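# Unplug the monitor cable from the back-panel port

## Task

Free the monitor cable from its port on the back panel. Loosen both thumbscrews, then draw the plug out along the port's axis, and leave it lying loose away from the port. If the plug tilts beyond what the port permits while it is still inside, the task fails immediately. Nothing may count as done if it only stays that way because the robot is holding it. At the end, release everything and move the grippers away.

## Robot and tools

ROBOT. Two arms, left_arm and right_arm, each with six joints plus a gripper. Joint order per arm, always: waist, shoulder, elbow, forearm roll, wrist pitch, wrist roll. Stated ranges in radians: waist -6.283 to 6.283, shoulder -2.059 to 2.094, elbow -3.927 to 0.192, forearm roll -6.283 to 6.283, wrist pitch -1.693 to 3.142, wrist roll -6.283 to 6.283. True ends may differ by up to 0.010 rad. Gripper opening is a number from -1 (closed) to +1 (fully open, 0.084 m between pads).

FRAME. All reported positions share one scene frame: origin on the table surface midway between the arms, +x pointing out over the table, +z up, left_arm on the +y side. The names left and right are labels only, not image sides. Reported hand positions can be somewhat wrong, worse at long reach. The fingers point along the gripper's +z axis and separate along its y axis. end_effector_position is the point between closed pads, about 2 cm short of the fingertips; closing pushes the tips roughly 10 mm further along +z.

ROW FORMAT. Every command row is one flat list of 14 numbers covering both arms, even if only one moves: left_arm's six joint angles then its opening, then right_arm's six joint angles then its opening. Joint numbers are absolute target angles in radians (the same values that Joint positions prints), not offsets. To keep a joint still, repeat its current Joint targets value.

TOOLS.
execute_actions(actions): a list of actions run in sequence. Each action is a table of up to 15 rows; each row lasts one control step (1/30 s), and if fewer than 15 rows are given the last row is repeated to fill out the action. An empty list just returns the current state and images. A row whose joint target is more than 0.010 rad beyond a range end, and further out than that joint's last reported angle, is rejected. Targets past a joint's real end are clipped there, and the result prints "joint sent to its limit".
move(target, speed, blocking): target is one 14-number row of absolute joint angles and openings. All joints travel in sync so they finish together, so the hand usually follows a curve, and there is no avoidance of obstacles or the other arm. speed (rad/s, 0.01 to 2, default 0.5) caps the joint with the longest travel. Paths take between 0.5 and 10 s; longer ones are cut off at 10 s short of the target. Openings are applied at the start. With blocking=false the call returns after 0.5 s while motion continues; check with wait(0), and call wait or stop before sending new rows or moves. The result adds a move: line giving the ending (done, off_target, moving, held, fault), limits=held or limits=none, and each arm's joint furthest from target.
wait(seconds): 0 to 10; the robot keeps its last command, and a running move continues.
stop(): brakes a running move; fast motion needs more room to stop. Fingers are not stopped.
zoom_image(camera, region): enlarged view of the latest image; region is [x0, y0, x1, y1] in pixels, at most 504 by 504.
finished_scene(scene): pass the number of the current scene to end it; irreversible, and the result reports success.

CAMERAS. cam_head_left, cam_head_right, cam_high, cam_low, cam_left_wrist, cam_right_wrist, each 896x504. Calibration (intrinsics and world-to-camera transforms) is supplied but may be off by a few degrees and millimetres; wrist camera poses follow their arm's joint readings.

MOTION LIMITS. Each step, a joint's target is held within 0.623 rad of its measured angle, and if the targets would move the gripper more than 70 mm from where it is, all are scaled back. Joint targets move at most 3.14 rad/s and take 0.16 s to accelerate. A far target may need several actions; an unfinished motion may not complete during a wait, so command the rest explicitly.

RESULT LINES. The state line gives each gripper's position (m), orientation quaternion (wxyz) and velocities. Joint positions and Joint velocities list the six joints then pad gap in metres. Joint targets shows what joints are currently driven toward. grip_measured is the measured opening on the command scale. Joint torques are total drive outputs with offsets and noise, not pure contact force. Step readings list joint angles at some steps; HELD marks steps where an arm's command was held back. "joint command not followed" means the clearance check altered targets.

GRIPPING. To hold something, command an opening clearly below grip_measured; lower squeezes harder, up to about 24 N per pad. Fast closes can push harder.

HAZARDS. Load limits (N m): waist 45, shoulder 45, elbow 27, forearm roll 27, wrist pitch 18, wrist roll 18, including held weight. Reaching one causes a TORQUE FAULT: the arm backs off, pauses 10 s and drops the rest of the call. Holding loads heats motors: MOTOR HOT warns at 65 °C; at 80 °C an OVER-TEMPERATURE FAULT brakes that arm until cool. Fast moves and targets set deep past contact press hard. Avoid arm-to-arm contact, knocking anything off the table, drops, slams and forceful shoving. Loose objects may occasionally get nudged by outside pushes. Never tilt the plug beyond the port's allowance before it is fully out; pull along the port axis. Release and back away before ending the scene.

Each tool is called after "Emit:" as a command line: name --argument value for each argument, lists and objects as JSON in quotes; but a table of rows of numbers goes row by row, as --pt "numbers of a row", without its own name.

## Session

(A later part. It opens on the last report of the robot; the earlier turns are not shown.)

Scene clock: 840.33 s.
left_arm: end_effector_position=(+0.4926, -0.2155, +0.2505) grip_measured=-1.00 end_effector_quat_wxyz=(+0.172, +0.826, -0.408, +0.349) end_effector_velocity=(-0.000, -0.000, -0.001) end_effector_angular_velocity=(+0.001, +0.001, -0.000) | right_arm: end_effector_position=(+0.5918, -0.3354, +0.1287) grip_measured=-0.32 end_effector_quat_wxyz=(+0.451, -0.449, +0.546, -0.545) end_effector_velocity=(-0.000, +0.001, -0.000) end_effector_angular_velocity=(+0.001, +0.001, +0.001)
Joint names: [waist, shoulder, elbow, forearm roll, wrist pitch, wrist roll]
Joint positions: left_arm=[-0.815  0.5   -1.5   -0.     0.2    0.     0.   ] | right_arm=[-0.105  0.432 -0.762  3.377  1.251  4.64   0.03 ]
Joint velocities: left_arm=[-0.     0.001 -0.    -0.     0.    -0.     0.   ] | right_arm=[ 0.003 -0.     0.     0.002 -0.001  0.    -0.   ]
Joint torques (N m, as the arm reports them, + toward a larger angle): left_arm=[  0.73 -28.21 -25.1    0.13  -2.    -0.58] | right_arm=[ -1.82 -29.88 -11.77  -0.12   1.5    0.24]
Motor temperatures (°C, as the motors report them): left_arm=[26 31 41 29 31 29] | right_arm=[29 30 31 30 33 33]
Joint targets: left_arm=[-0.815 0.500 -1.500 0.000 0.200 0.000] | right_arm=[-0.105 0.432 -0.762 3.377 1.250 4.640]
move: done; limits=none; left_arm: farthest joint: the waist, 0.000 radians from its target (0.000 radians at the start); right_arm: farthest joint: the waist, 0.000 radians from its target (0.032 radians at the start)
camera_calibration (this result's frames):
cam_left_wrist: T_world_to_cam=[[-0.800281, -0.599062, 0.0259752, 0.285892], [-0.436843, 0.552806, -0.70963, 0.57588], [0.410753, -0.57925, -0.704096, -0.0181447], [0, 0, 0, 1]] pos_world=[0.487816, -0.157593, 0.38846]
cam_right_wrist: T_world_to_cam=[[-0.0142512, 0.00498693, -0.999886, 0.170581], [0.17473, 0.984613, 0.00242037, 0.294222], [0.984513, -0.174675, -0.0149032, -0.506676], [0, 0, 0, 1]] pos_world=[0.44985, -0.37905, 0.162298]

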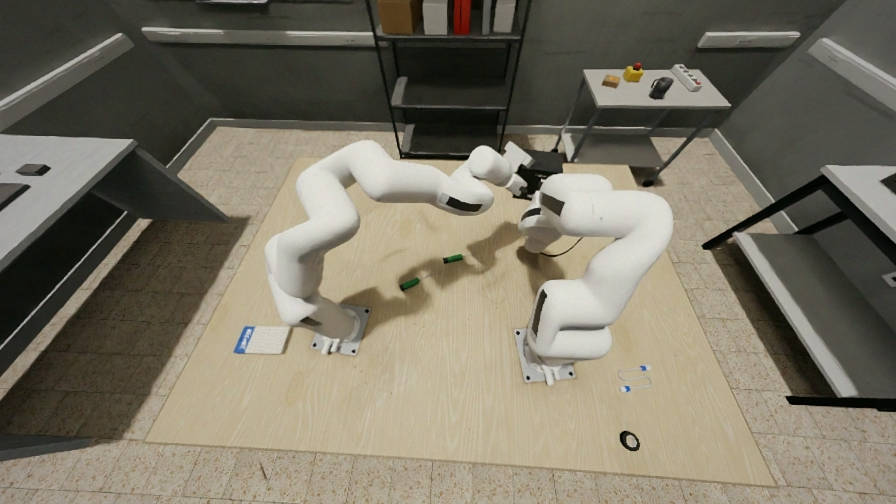

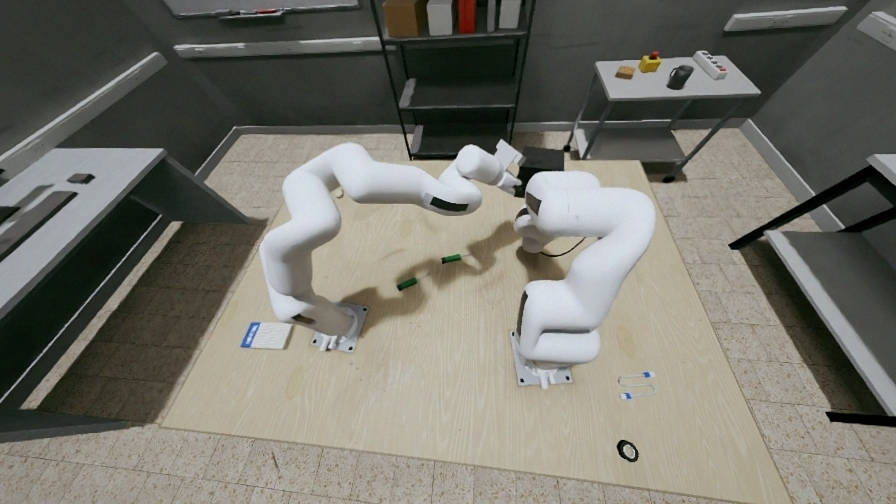

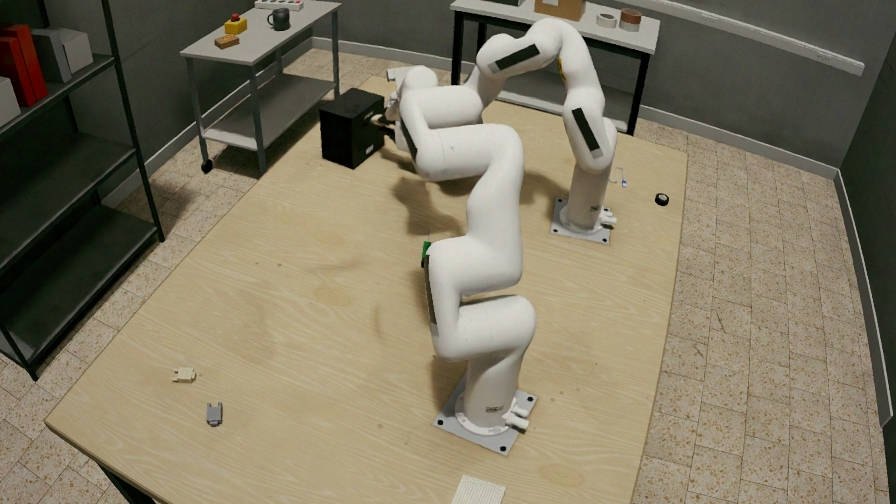

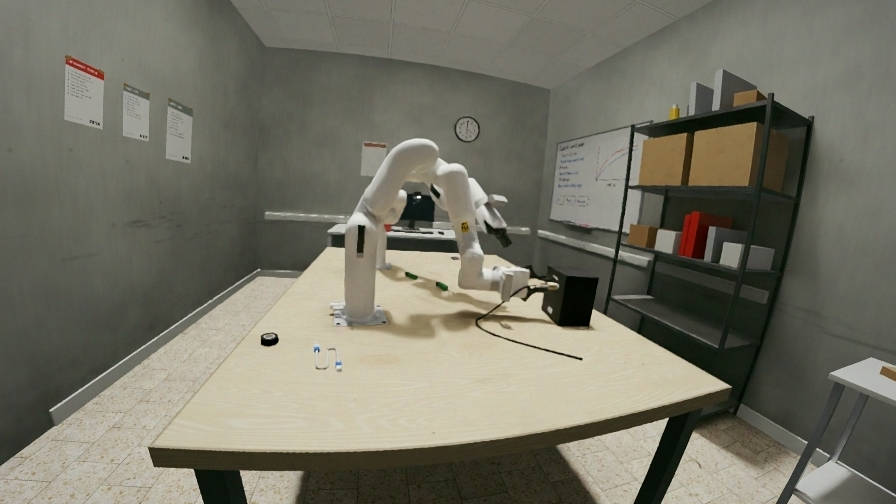

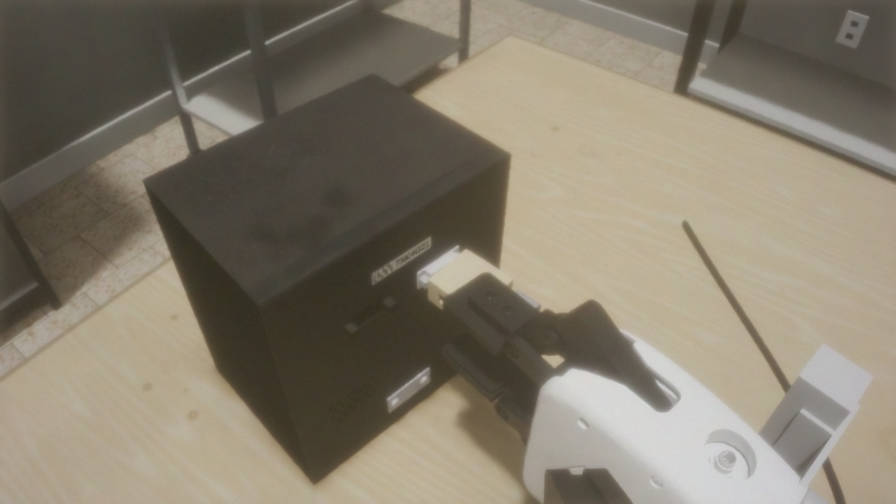

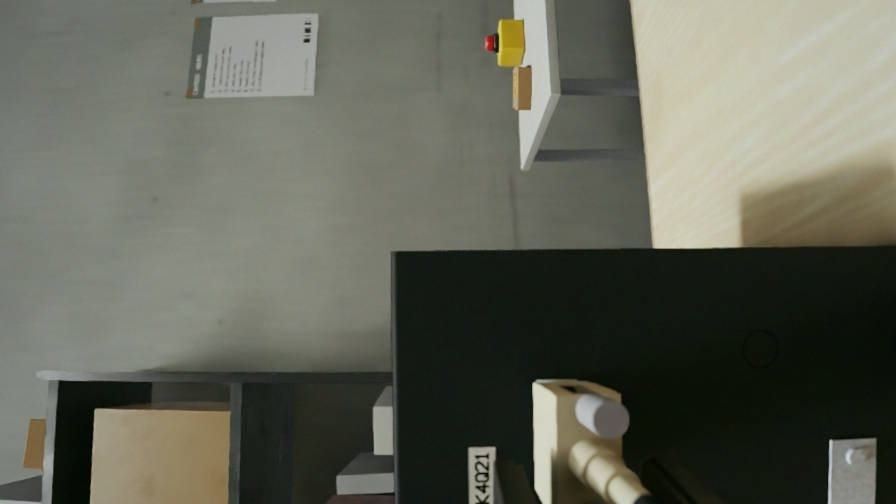

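Emit:
move --target '[-0.815,0.5,-1.5,0,0.2,0,-1,-0.105,0.432,-0.762,3.377,1.2505,4.64,-1]'

Emit:
move --target '[-0.815,0.5,-1.5,0,0.2,0,-1,-0.066,0.432,-0.762,3.471,1.258,4.61,-1]' --speed 0.05

Emit:
zoom_image --camera "cam_left_wrist" --region '[400,230,620,370]'

Scene clock: 855.30 s.
left_arm: end_effector_position=(+0.4926, -0.2155, +0.2505) grip_measured=-1.00 end_effector_quat_wxyz=(+0.172, +0.826, -0.408, +0.349) end_effector_velocity=(-0.001, -0.001, +0.001) end_effector_angular_velocity=(-0.001, -0.001, -0.001) | right_arm: end_effector_position=(+0.5917, -0.3351, +0.1285) grip_measured=-0.65 end_effector_quat_wxyz=(+0.451, -0.449, +0.546, -0.545) end_effector_velocity=(+0.000, -0.000, +0.000) end_effector_angular_velocity=(-0.000, +0.000, -0.000)
Joint names: [waist, shoulder, elbow, forearm roll, wrist pitch, wrist roll]
Joint positions: left_arm=[-0.815  0.5   -1.5    0.     0.2    0.     0.   ] | right_arm=[-0.105  0.432 -0.762  3.377  1.25   4.64   0.016]
Joint velocities: left_arm=[-0.001 -0.001 -0.001 -0.     0.001 -0.     0.   ] | right_arm=[-0.    -0.001 -0.    -0.    -0.001 -0.    -0.   ]
Joint torques (N m, as the arm reports them, + toward a larger angle): left_arm=[  0.77 -28.82 -25.01   0.44  -1.99  -0.32] | right_arm=[ -2.24 -30.51 -12.41  -0.12   1.83   0.28]
Motor temperatures (°C, as the motors report them): left_arm=[26 31 41 29 31 29] | right_arm=[29 30 31 30 33 33]
Joint targets: left_arm=[-0.815 0.500 -1.500 0.000 0.200 0.000] | right_arm=[-0.105 0.432 -0.762 3.377 1.250 4.640]
move: done; limits=none; left_arm: farthest joint: the waist, 0.000 radians from its target (0.000 radians at the start); right_arm: farthest joint: the waist, 0.000 radians from its target (0.000 radians at the start)
camera_calibration (this result's frames):
cam_left_wrist: T_world_to_cam=[[-0.800281, -0.599062, 0.0259751, 0.285892], [-0.436843, 0.552806, -0.70963, 0.57588], [0.410753, -0.57925, -0.704096, -0.0181447], [0, 0, 0, 1]] pos_world=[0.487816, -0.157593, 0.38846]
cam_right_wrist: T_world_to_cam=[[-0.014663, 0.00499699, -0.99988, 0.170656], [0.174418, 0.984669, 0.00236316, 0.294204], [0.984563, -0.174362, -0.0153098, -0.506429], [0, 0, 0, 1]] pos_world=[0.449799, -0.378848, 0.162187]

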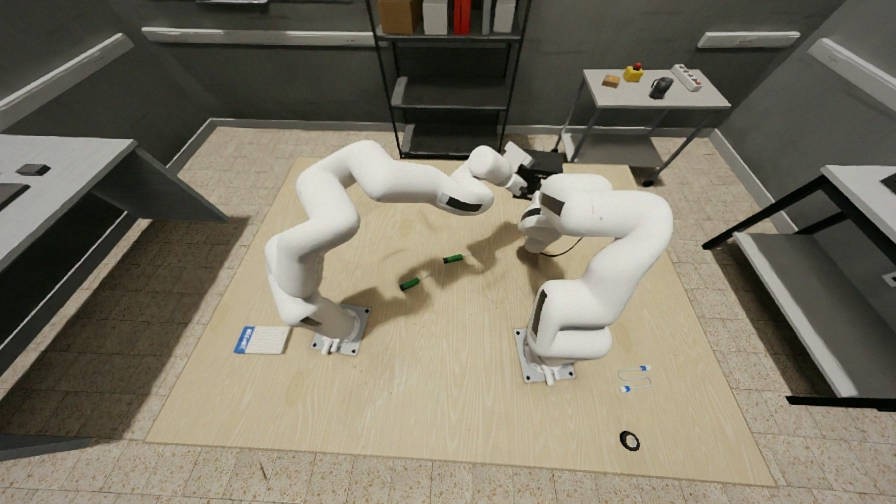

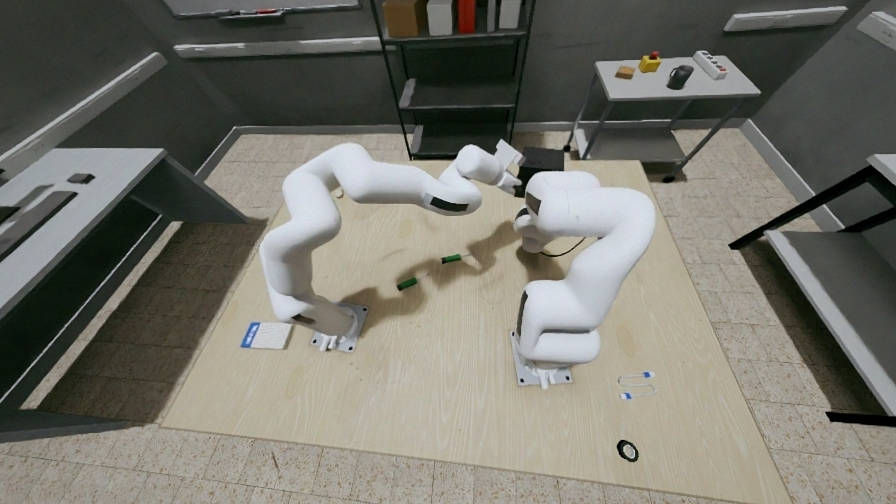

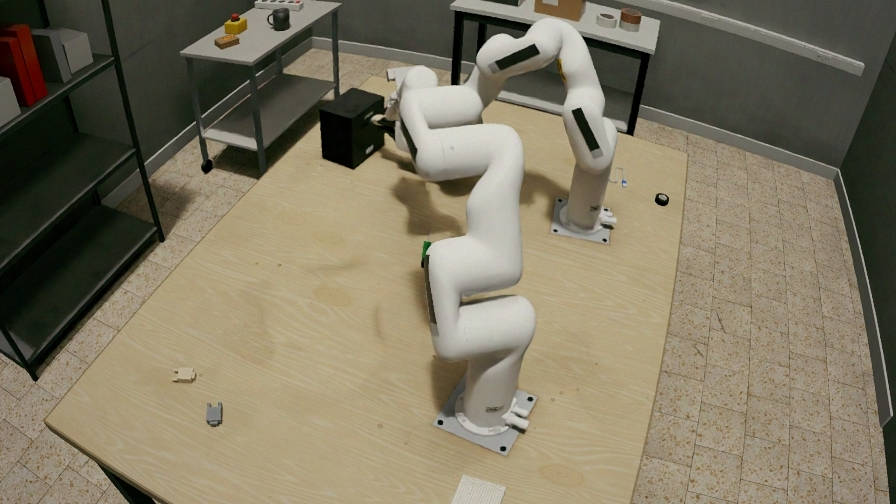

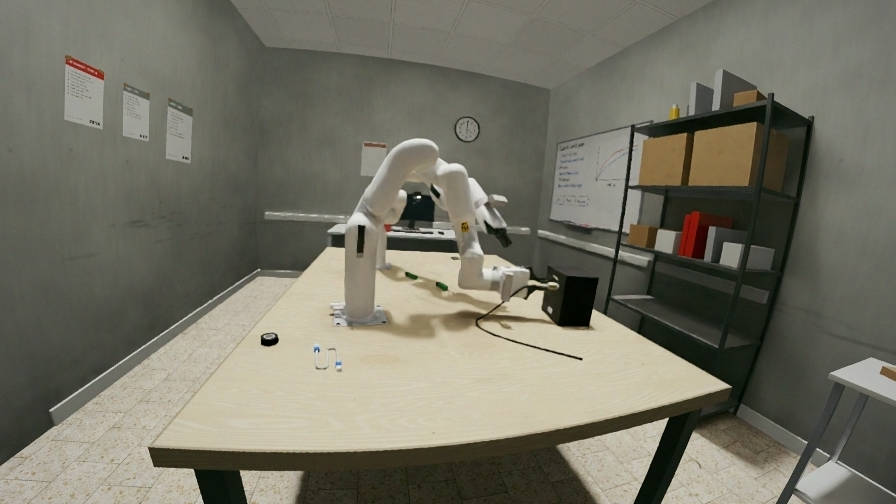

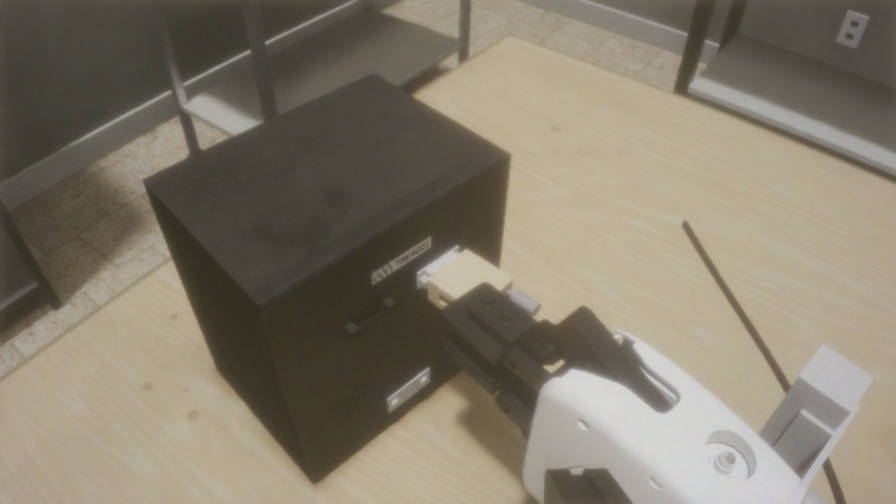

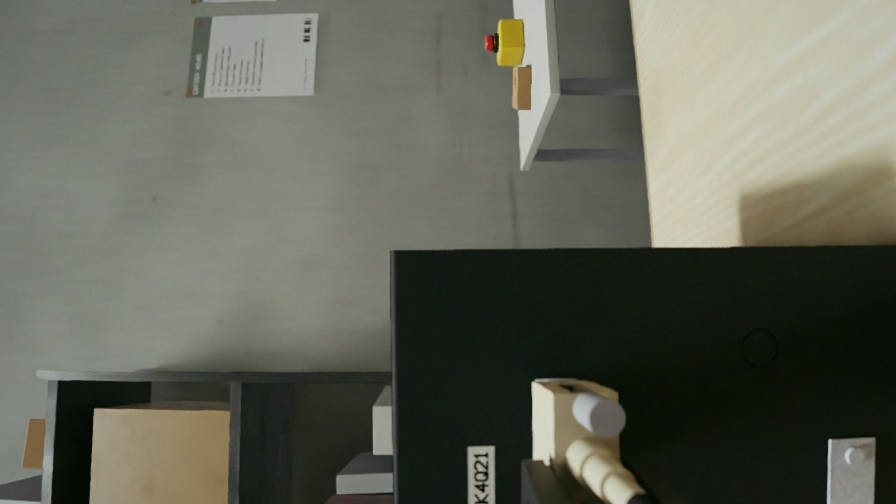

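Scene clock: 857.50 s.
left_arm: end_effector_position=(+0.4926, -0.2155, +0.2505) grip_measured=-1.00 end_effector_quat_wxyz=(+0.172, +0.826, -0.408, +0.349) end_effector_velocity=(+0.001, +0.000, +0.002) end_effector_angular_velocity=(-0.003, -0.001, +0.001) | right_arm: end_effector_position=(+0.5891, -0.3318, +0.1287) grip_measured=-0.65 end_effector_quat_wxyz=(+0.437, -0.435, +0.557, -0.556) end_effector_velocity=(+0.000, +0.000, +0.000) end_effector_angular_velocity=(+0.001, -0.001, -0.001)
Joint names: [waist, shoulder, elbow, forearm roll, wrist pitch, wrist roll]
Joint positions: left_arm=[-0.815  0.5   -1.5    0.     0.2    0.     0.   ] | right_arm=[-0.066  0.432 -0.762  3.471  1.258  4.61   0.016]
Joint velocities: left_arm=[ 0.001 -0.001 -0.002 -0.    -0.    -0.     0.   ] | right_arm=[ 0.001 -0.    -0.     0.002  0.     0.    -0.   ]
Joint torques (N m, as the arm reports them, + toward a larger angle): left_arm=[  0.7  -28.21 -25.37   0.2   -2.17  -0.63] | right_arm=[  1.57 -31.29  -9.83  -0.77   1.9    0.21]
Motor temperatures (°C, as the motors report them): left_arm=[26 31 41 29 31 29] | right_arm=[29 30 31 30 33 33]
Joint targets: left_arm=[-0.815 0.500 -1.500 0.000 0.200 0.000] | right_arm=[-0.066 0.432 -0.762 3.471 1.258 4.610]
move: done; limits=none; left_arm: farthest joint: the waist, 0.000 radians from its target (0.000 radians at the start); right_arm: farthest joint: the waist, 0.000 radians from its target (0.039 radians at the start)
camera_calibration (this result's frames):
cam_left_wrist: T_world_to_cam=[[-0.800281, -0.599062, 0.0259751, 0.285892], [-0.436843, 0.552806, -0.70963, 0.57588], [0.410753, -0.57925, -0.704096, -0.0181448], [0, 0, 0, 1]] pos_world=[0.487816, -0.157593, 0.38846]
cam_right_wrist: T_world_to_cam=[[-0.014838, 0.0052285, -0.999876, 0.170948], [0.224028, 0.974581, 0.0017717, 0.258885], [0.97447, -0.223974, -0.0156321, -0.513749], [0, 0, 0, 1]] pos_world=[0.445172, -0.368265, 0.162438]

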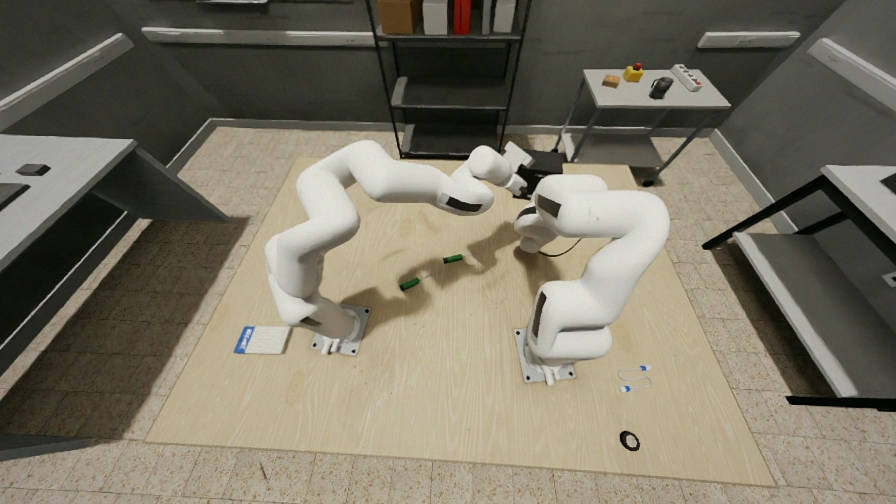

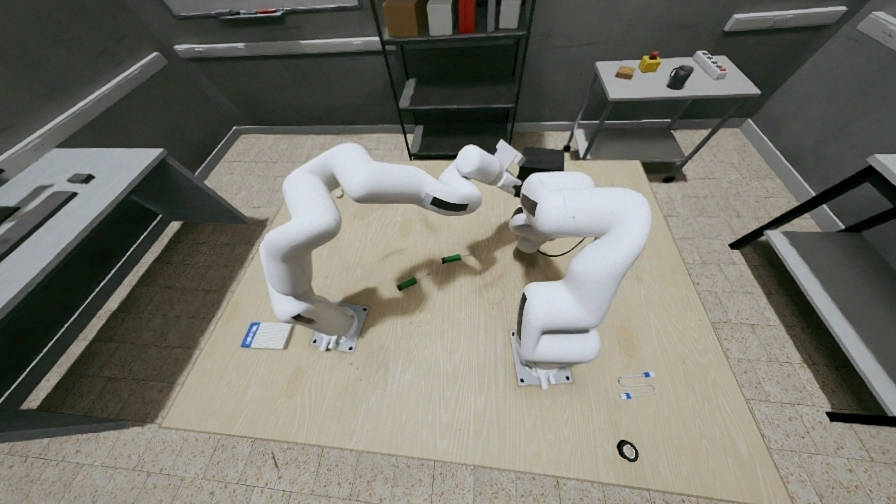

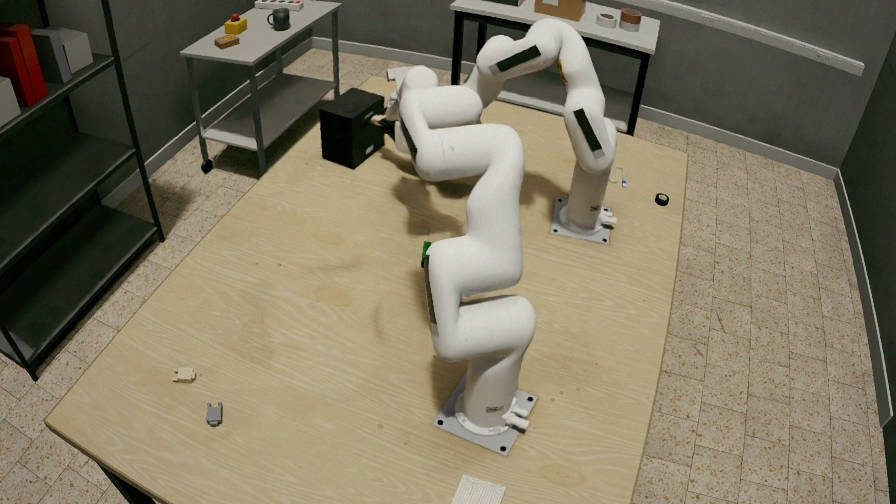

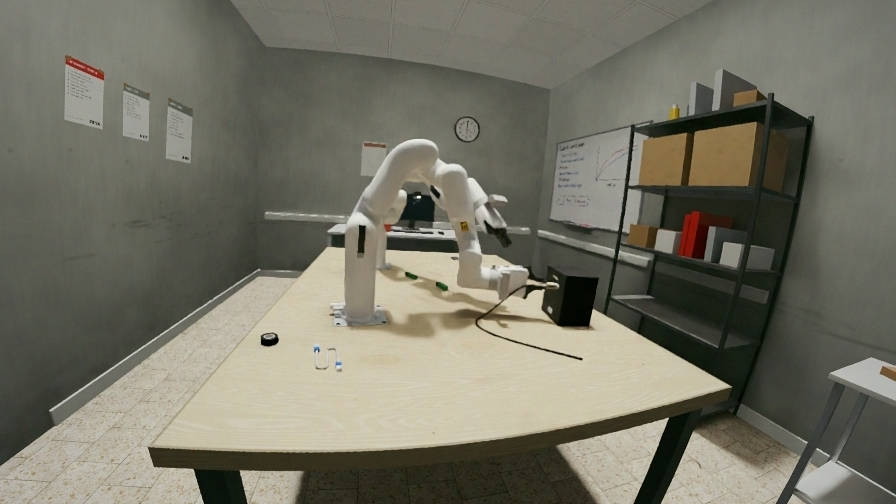

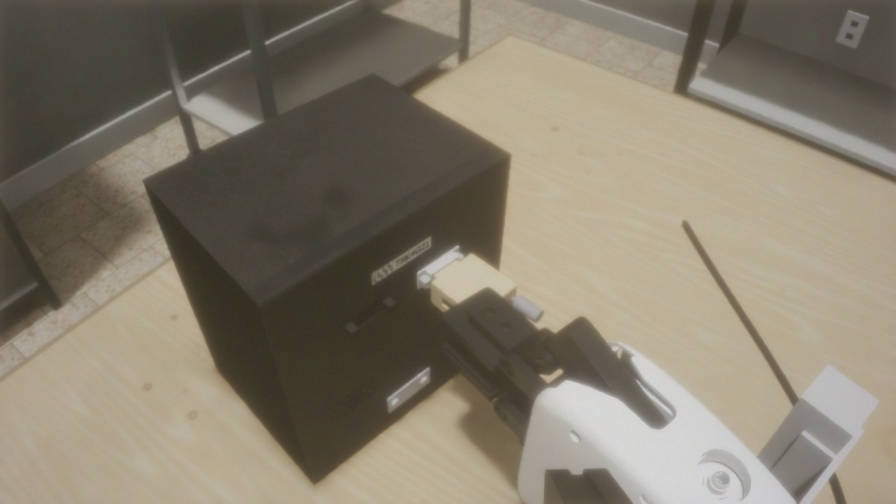

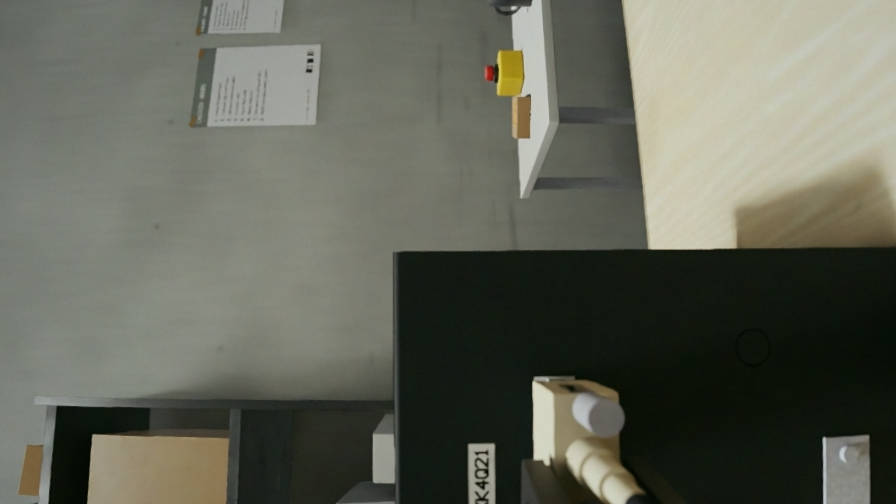

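Region (400, 230, 620, 370) of cam_left_wrist's 896x504 image, scaled by 2.291, with more detail than that image has; it fills the top 321 rows of this view, and the rest is white.

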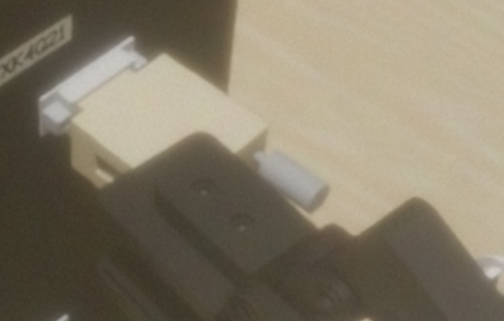

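Emit:
move --target '[-0.815,0.5,-1.5,0,0.2,0,-1,-0.041,0.376,-0.655,3.492,1.308,4.62,-1]' --speed 0.05

Emit:
move --target '[-0.5,0.2,-1.2,0,0.2,0,-1,-0.041,0.40,-0.62,3.492,1.05,4.62,-1]' --speed 0.2

Scene clock: 872.10 s.
left_arm: end_effector_position=(+0.4926, -0.2155, +0.2505) grip_measured=-1.00 end_effector_quat_wxyz=(+0.172, +0.826, -0.408, +0.349) end_effector_velocity=(-0.001, -0.000, +0.001) end_effector_angular_velocity=(-0.000, -0.001, -0.001) | right_arm: end_effector_position=(+0.5594, -0.3265, +0.1284) grip_measured=-0.65 end_effector_quat_wxyz=(+0.437, -0.435, +0.557, -0.556) end_effector_velocity=(-0.001, -0.001, +0.000) end_effector_angular_velocity=(+0.001, -0.001, -0.001)
Joint names: [waist, shoulder, elbow, forearm roll, wrist pitch, wrist roll]
Joint positions: left_arm=[-0.815  0.5   -1.5   -0.     0.2   -0.     0.   ] | right_arm=[-0.041  0.376 -0.655  3.492  1.308  4.62   0.016]
Joint velocities: left_arm=[-0.001 -0.001  0.001  0.     0.    -0.     0.   ] | right_arm=[-0.001 -0.001  0.002  0.     0.002  0.001 -0.   ]
Joint torques (N m, as the arm reports them, + toward a larger angle): left_arm=[  0.8  -28.74 -25.06   0.32  -2.17  -0.84] | right_arm=[ -2.14 -27.94 -11.11  -0.16   1.46   0.33]
Motor temperatures (°C, as the motors report them): left_arm=[26 31 41 29 31 29] | right_arm=[29 30 31 30 33 33]
Joint targets: left_arm=[-0.815 0.500 -1.500 0.000 0.200 0.000] | right_arm=[-0.041 0.376 -0.655 3.492 1.308 4.620]
move: done; limits=none; left_arm: farthest joint: the waist, 0.000 radians from its target (0.000 radians at the start); right_arm: farthest joint: the waist, 0.000 radians from its target (0.025 radians at the start)
camera_calibration (this result's frames):
cam_left_wrist: T_world_to_cam=[[-0.800281, -0.599062, 0.0259752, 0.285892], [-0.436843, 0.552805, -0.70963, 0.57588], [0.410753, -0.57925, -0.704096, -0.0181447], [0, 0, 0, 1]] pos_world=[0.487816, -0.157593, 0.38846]
cam_right_wrist: T_world_to_cam=[[-0.0155078, 0.00505262, -0.999867, 0.170571], [0.224064, 0.974573, 0.00144961, 0.260405], [0.974451, -0.224011, -0.0162456, -0.483539], [0, 0, 0, 1]] pos_world=[0.415483, -0.362964, 0.162315]

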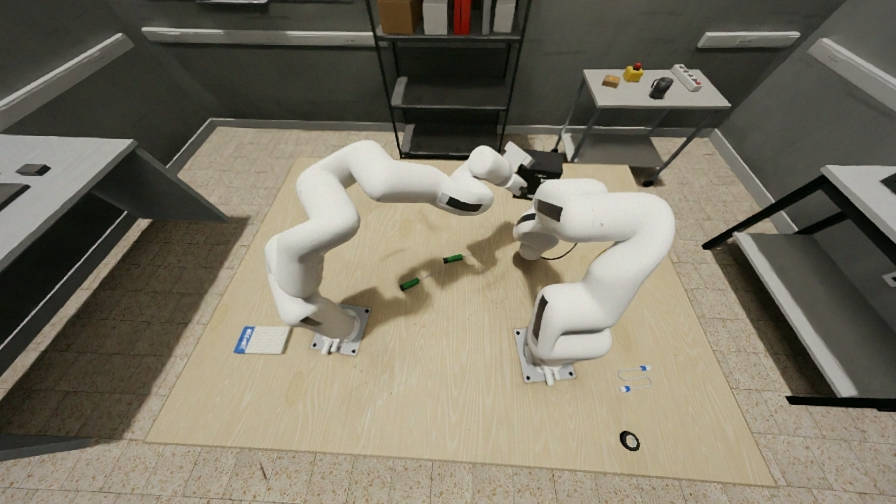

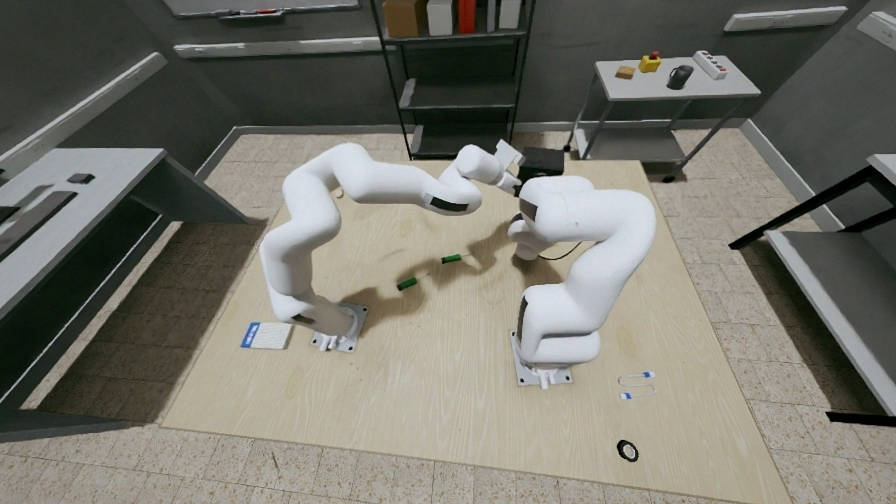

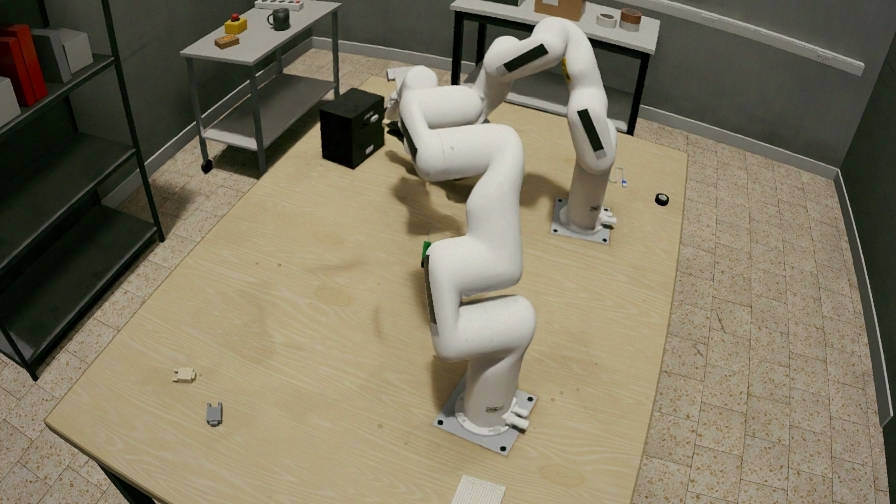

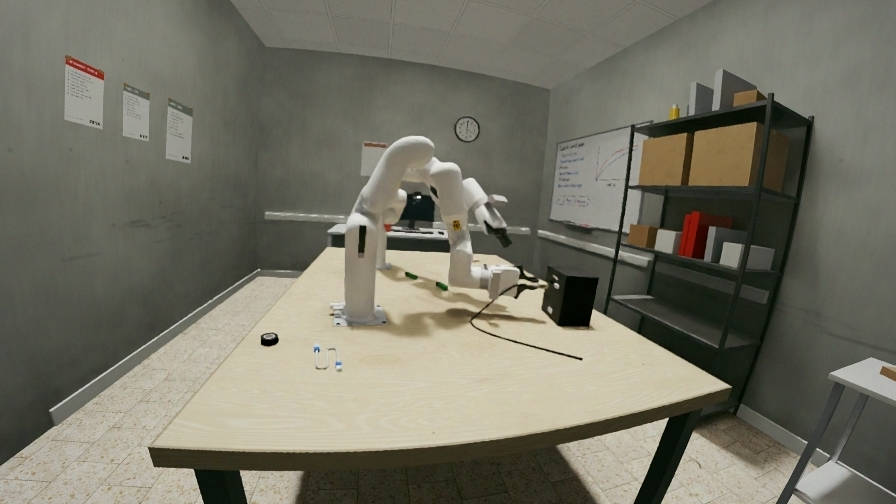

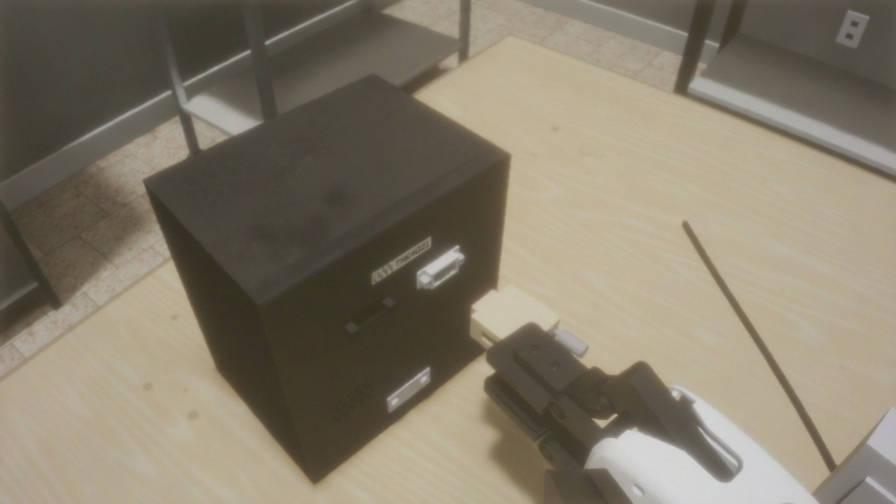

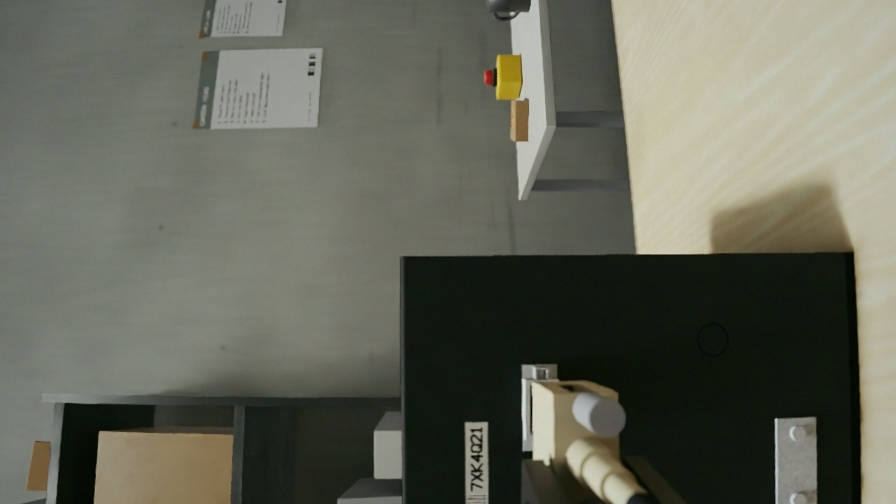

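Scene clock: 874.13 s.
left_arm: end_effector_position=(+0.5925, -0.0039, +0.2945) grip_measured=-1.00 end_effector_quat_wxyz=(+0.116, +0.880, -0.273, +0.372) end_effector_velocity=(+0.001, +0.001, +0.002) end_effector_angular_velocity=(-0.003, -0.003, +0.002) | right_arm: end_effector_position=(+0.5154, -0.3165, +0.0446) grip_measured=-0.65 end_effector_quat_wxyz=(+0.367, -0.507, +0.627, -0.465) end_effector_velocity=(-0.002, +0.000, -0.002) end_effector_angular_velocity=(+0.001, +0.006, -0.000)
Joint names: [waist, shoulder, elbow, forearm roll, wrist pitch, wrist roll]
Joint positions: left_arm=[-0.501  0.2   -1.2    0.     0.2    0.     0.   ] | right_arm=[-0.042  0.397 -0.623  3.492  1.053  4.62   0.015]
Joint velocities: left_arm=[ 0.003 -0.004  0.    -0.001 -0.001  0.001  0.   ] | right_arm=[ 0.     0.001  0.002  0.001 -0.004  0.    -0.   ]
Joint torques (N m, as the arm reports them, + toward a larger angle): left_arm=[  0.89 -23.4  -25.32   0.47  -1.99  -0.41] | right_arm=[  0.84 -12.05  -0.36  -0.23  -1.87   0.5 ]
Motor temperatures (°C, as the motors report them): left_arm=[26 31 41 29 31 29] | right_arm=[29 30 31 30 33 33]
Joint targets: left_arm=[-0.500 0.200 -1.200 0.000 0.200 0.000] | right_arm=[-0.041 0.400 -0.620 3.492 1.050 4.620]
move: done; limits=none; left_arm: farthest joint: the waist, 0.001 radians from its target (0.315 radians at the start); right_arm: farthest joint: the shoulder, 0.003 radians from its target (0.024 radians at the start)
camera_calibration (this result's frames):
cam_left_wrist: T_world_to_cam=[[-0.575747, -0.817216, 0.0259537, 0.357609], [-0.586559, 0.390713, -0.70943, 0.621753], [0.569617, -0.423676, -0.704298, 0.000909894], [0, 0, 0, 1]] pos_world=[0.570069, 0.0497021, 0.43245]
cam_right_wrist: T_world_to_cam=[[-0.310036, 0.0570874, -0.949009, 0.252019], [0.202199, 0.979318, -0.00714667, 0.273732], [0.928974, -0.194105, -0.315167, -0.393516], [0, 0, 0, 1]] pos_world=[0.388353, -0.358842, 0.117102]

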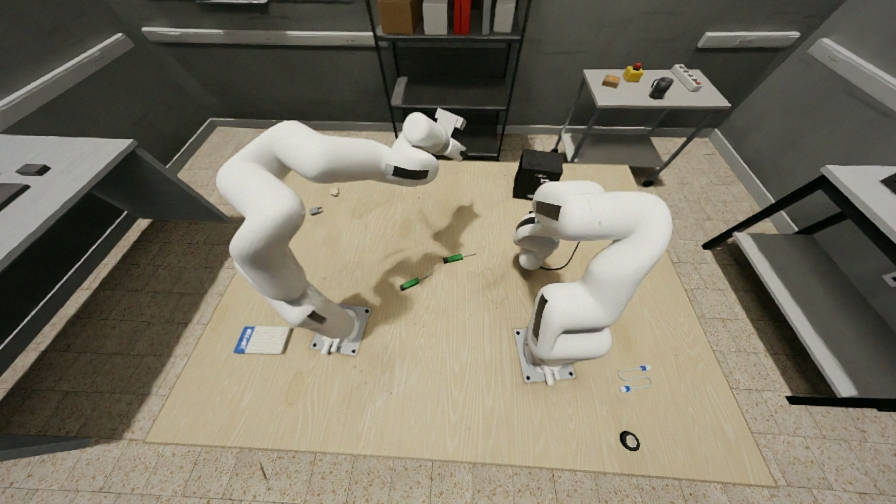

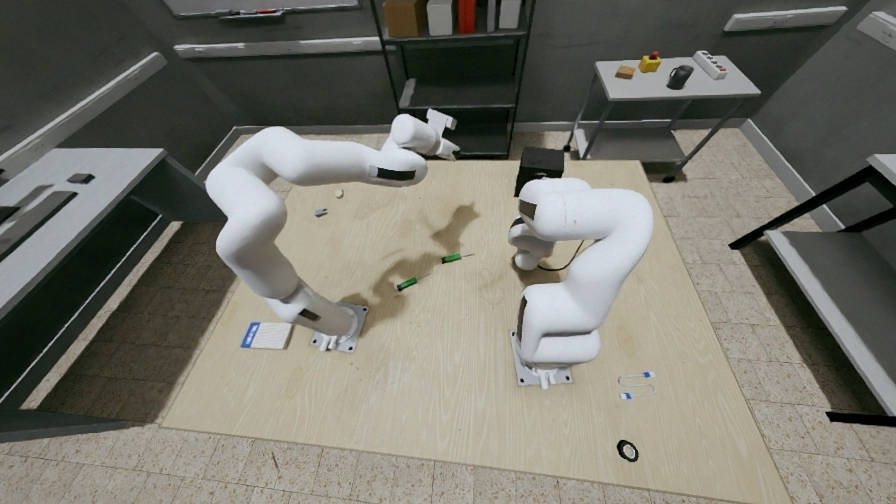

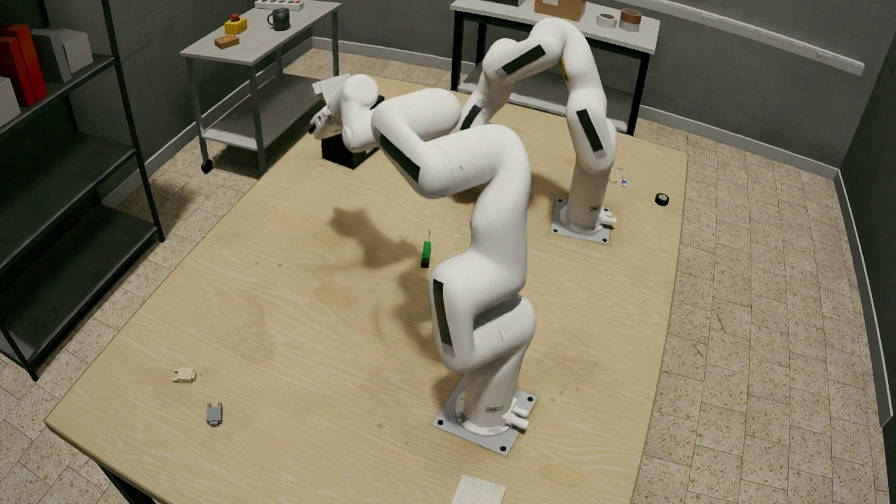

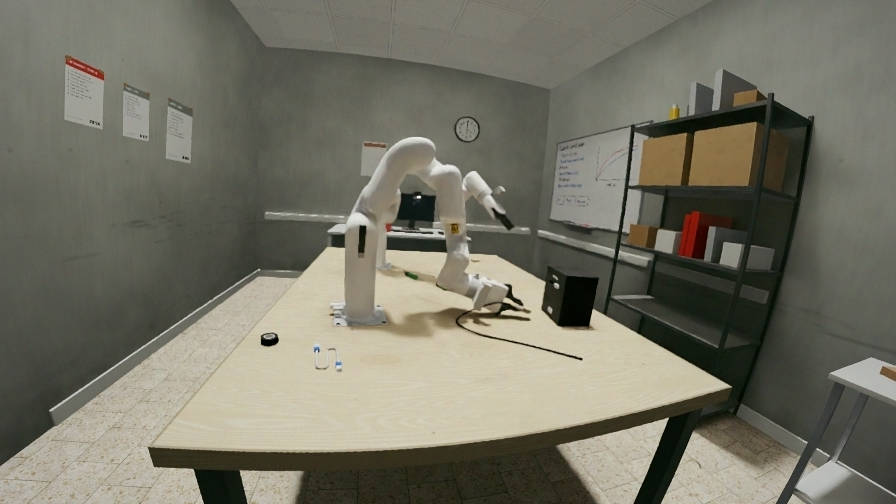

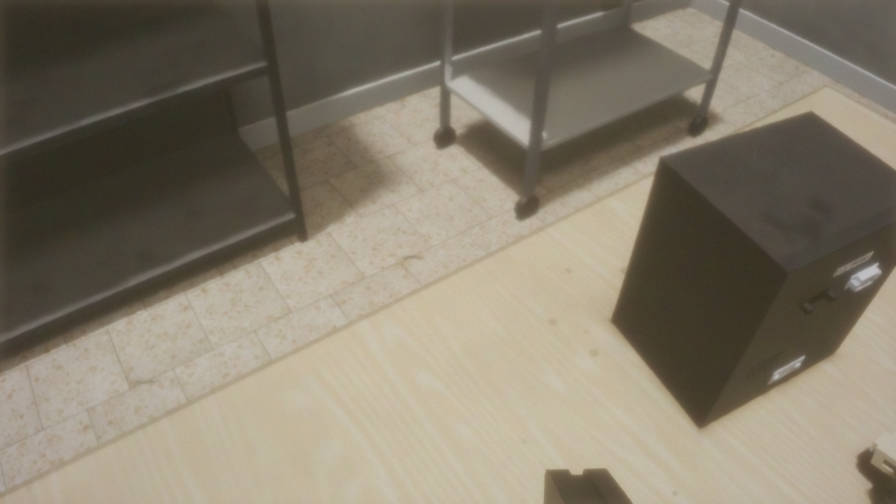

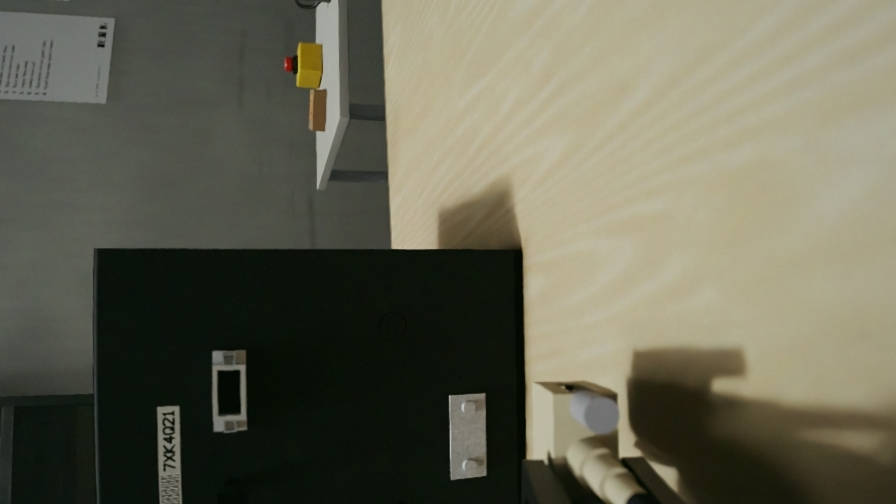

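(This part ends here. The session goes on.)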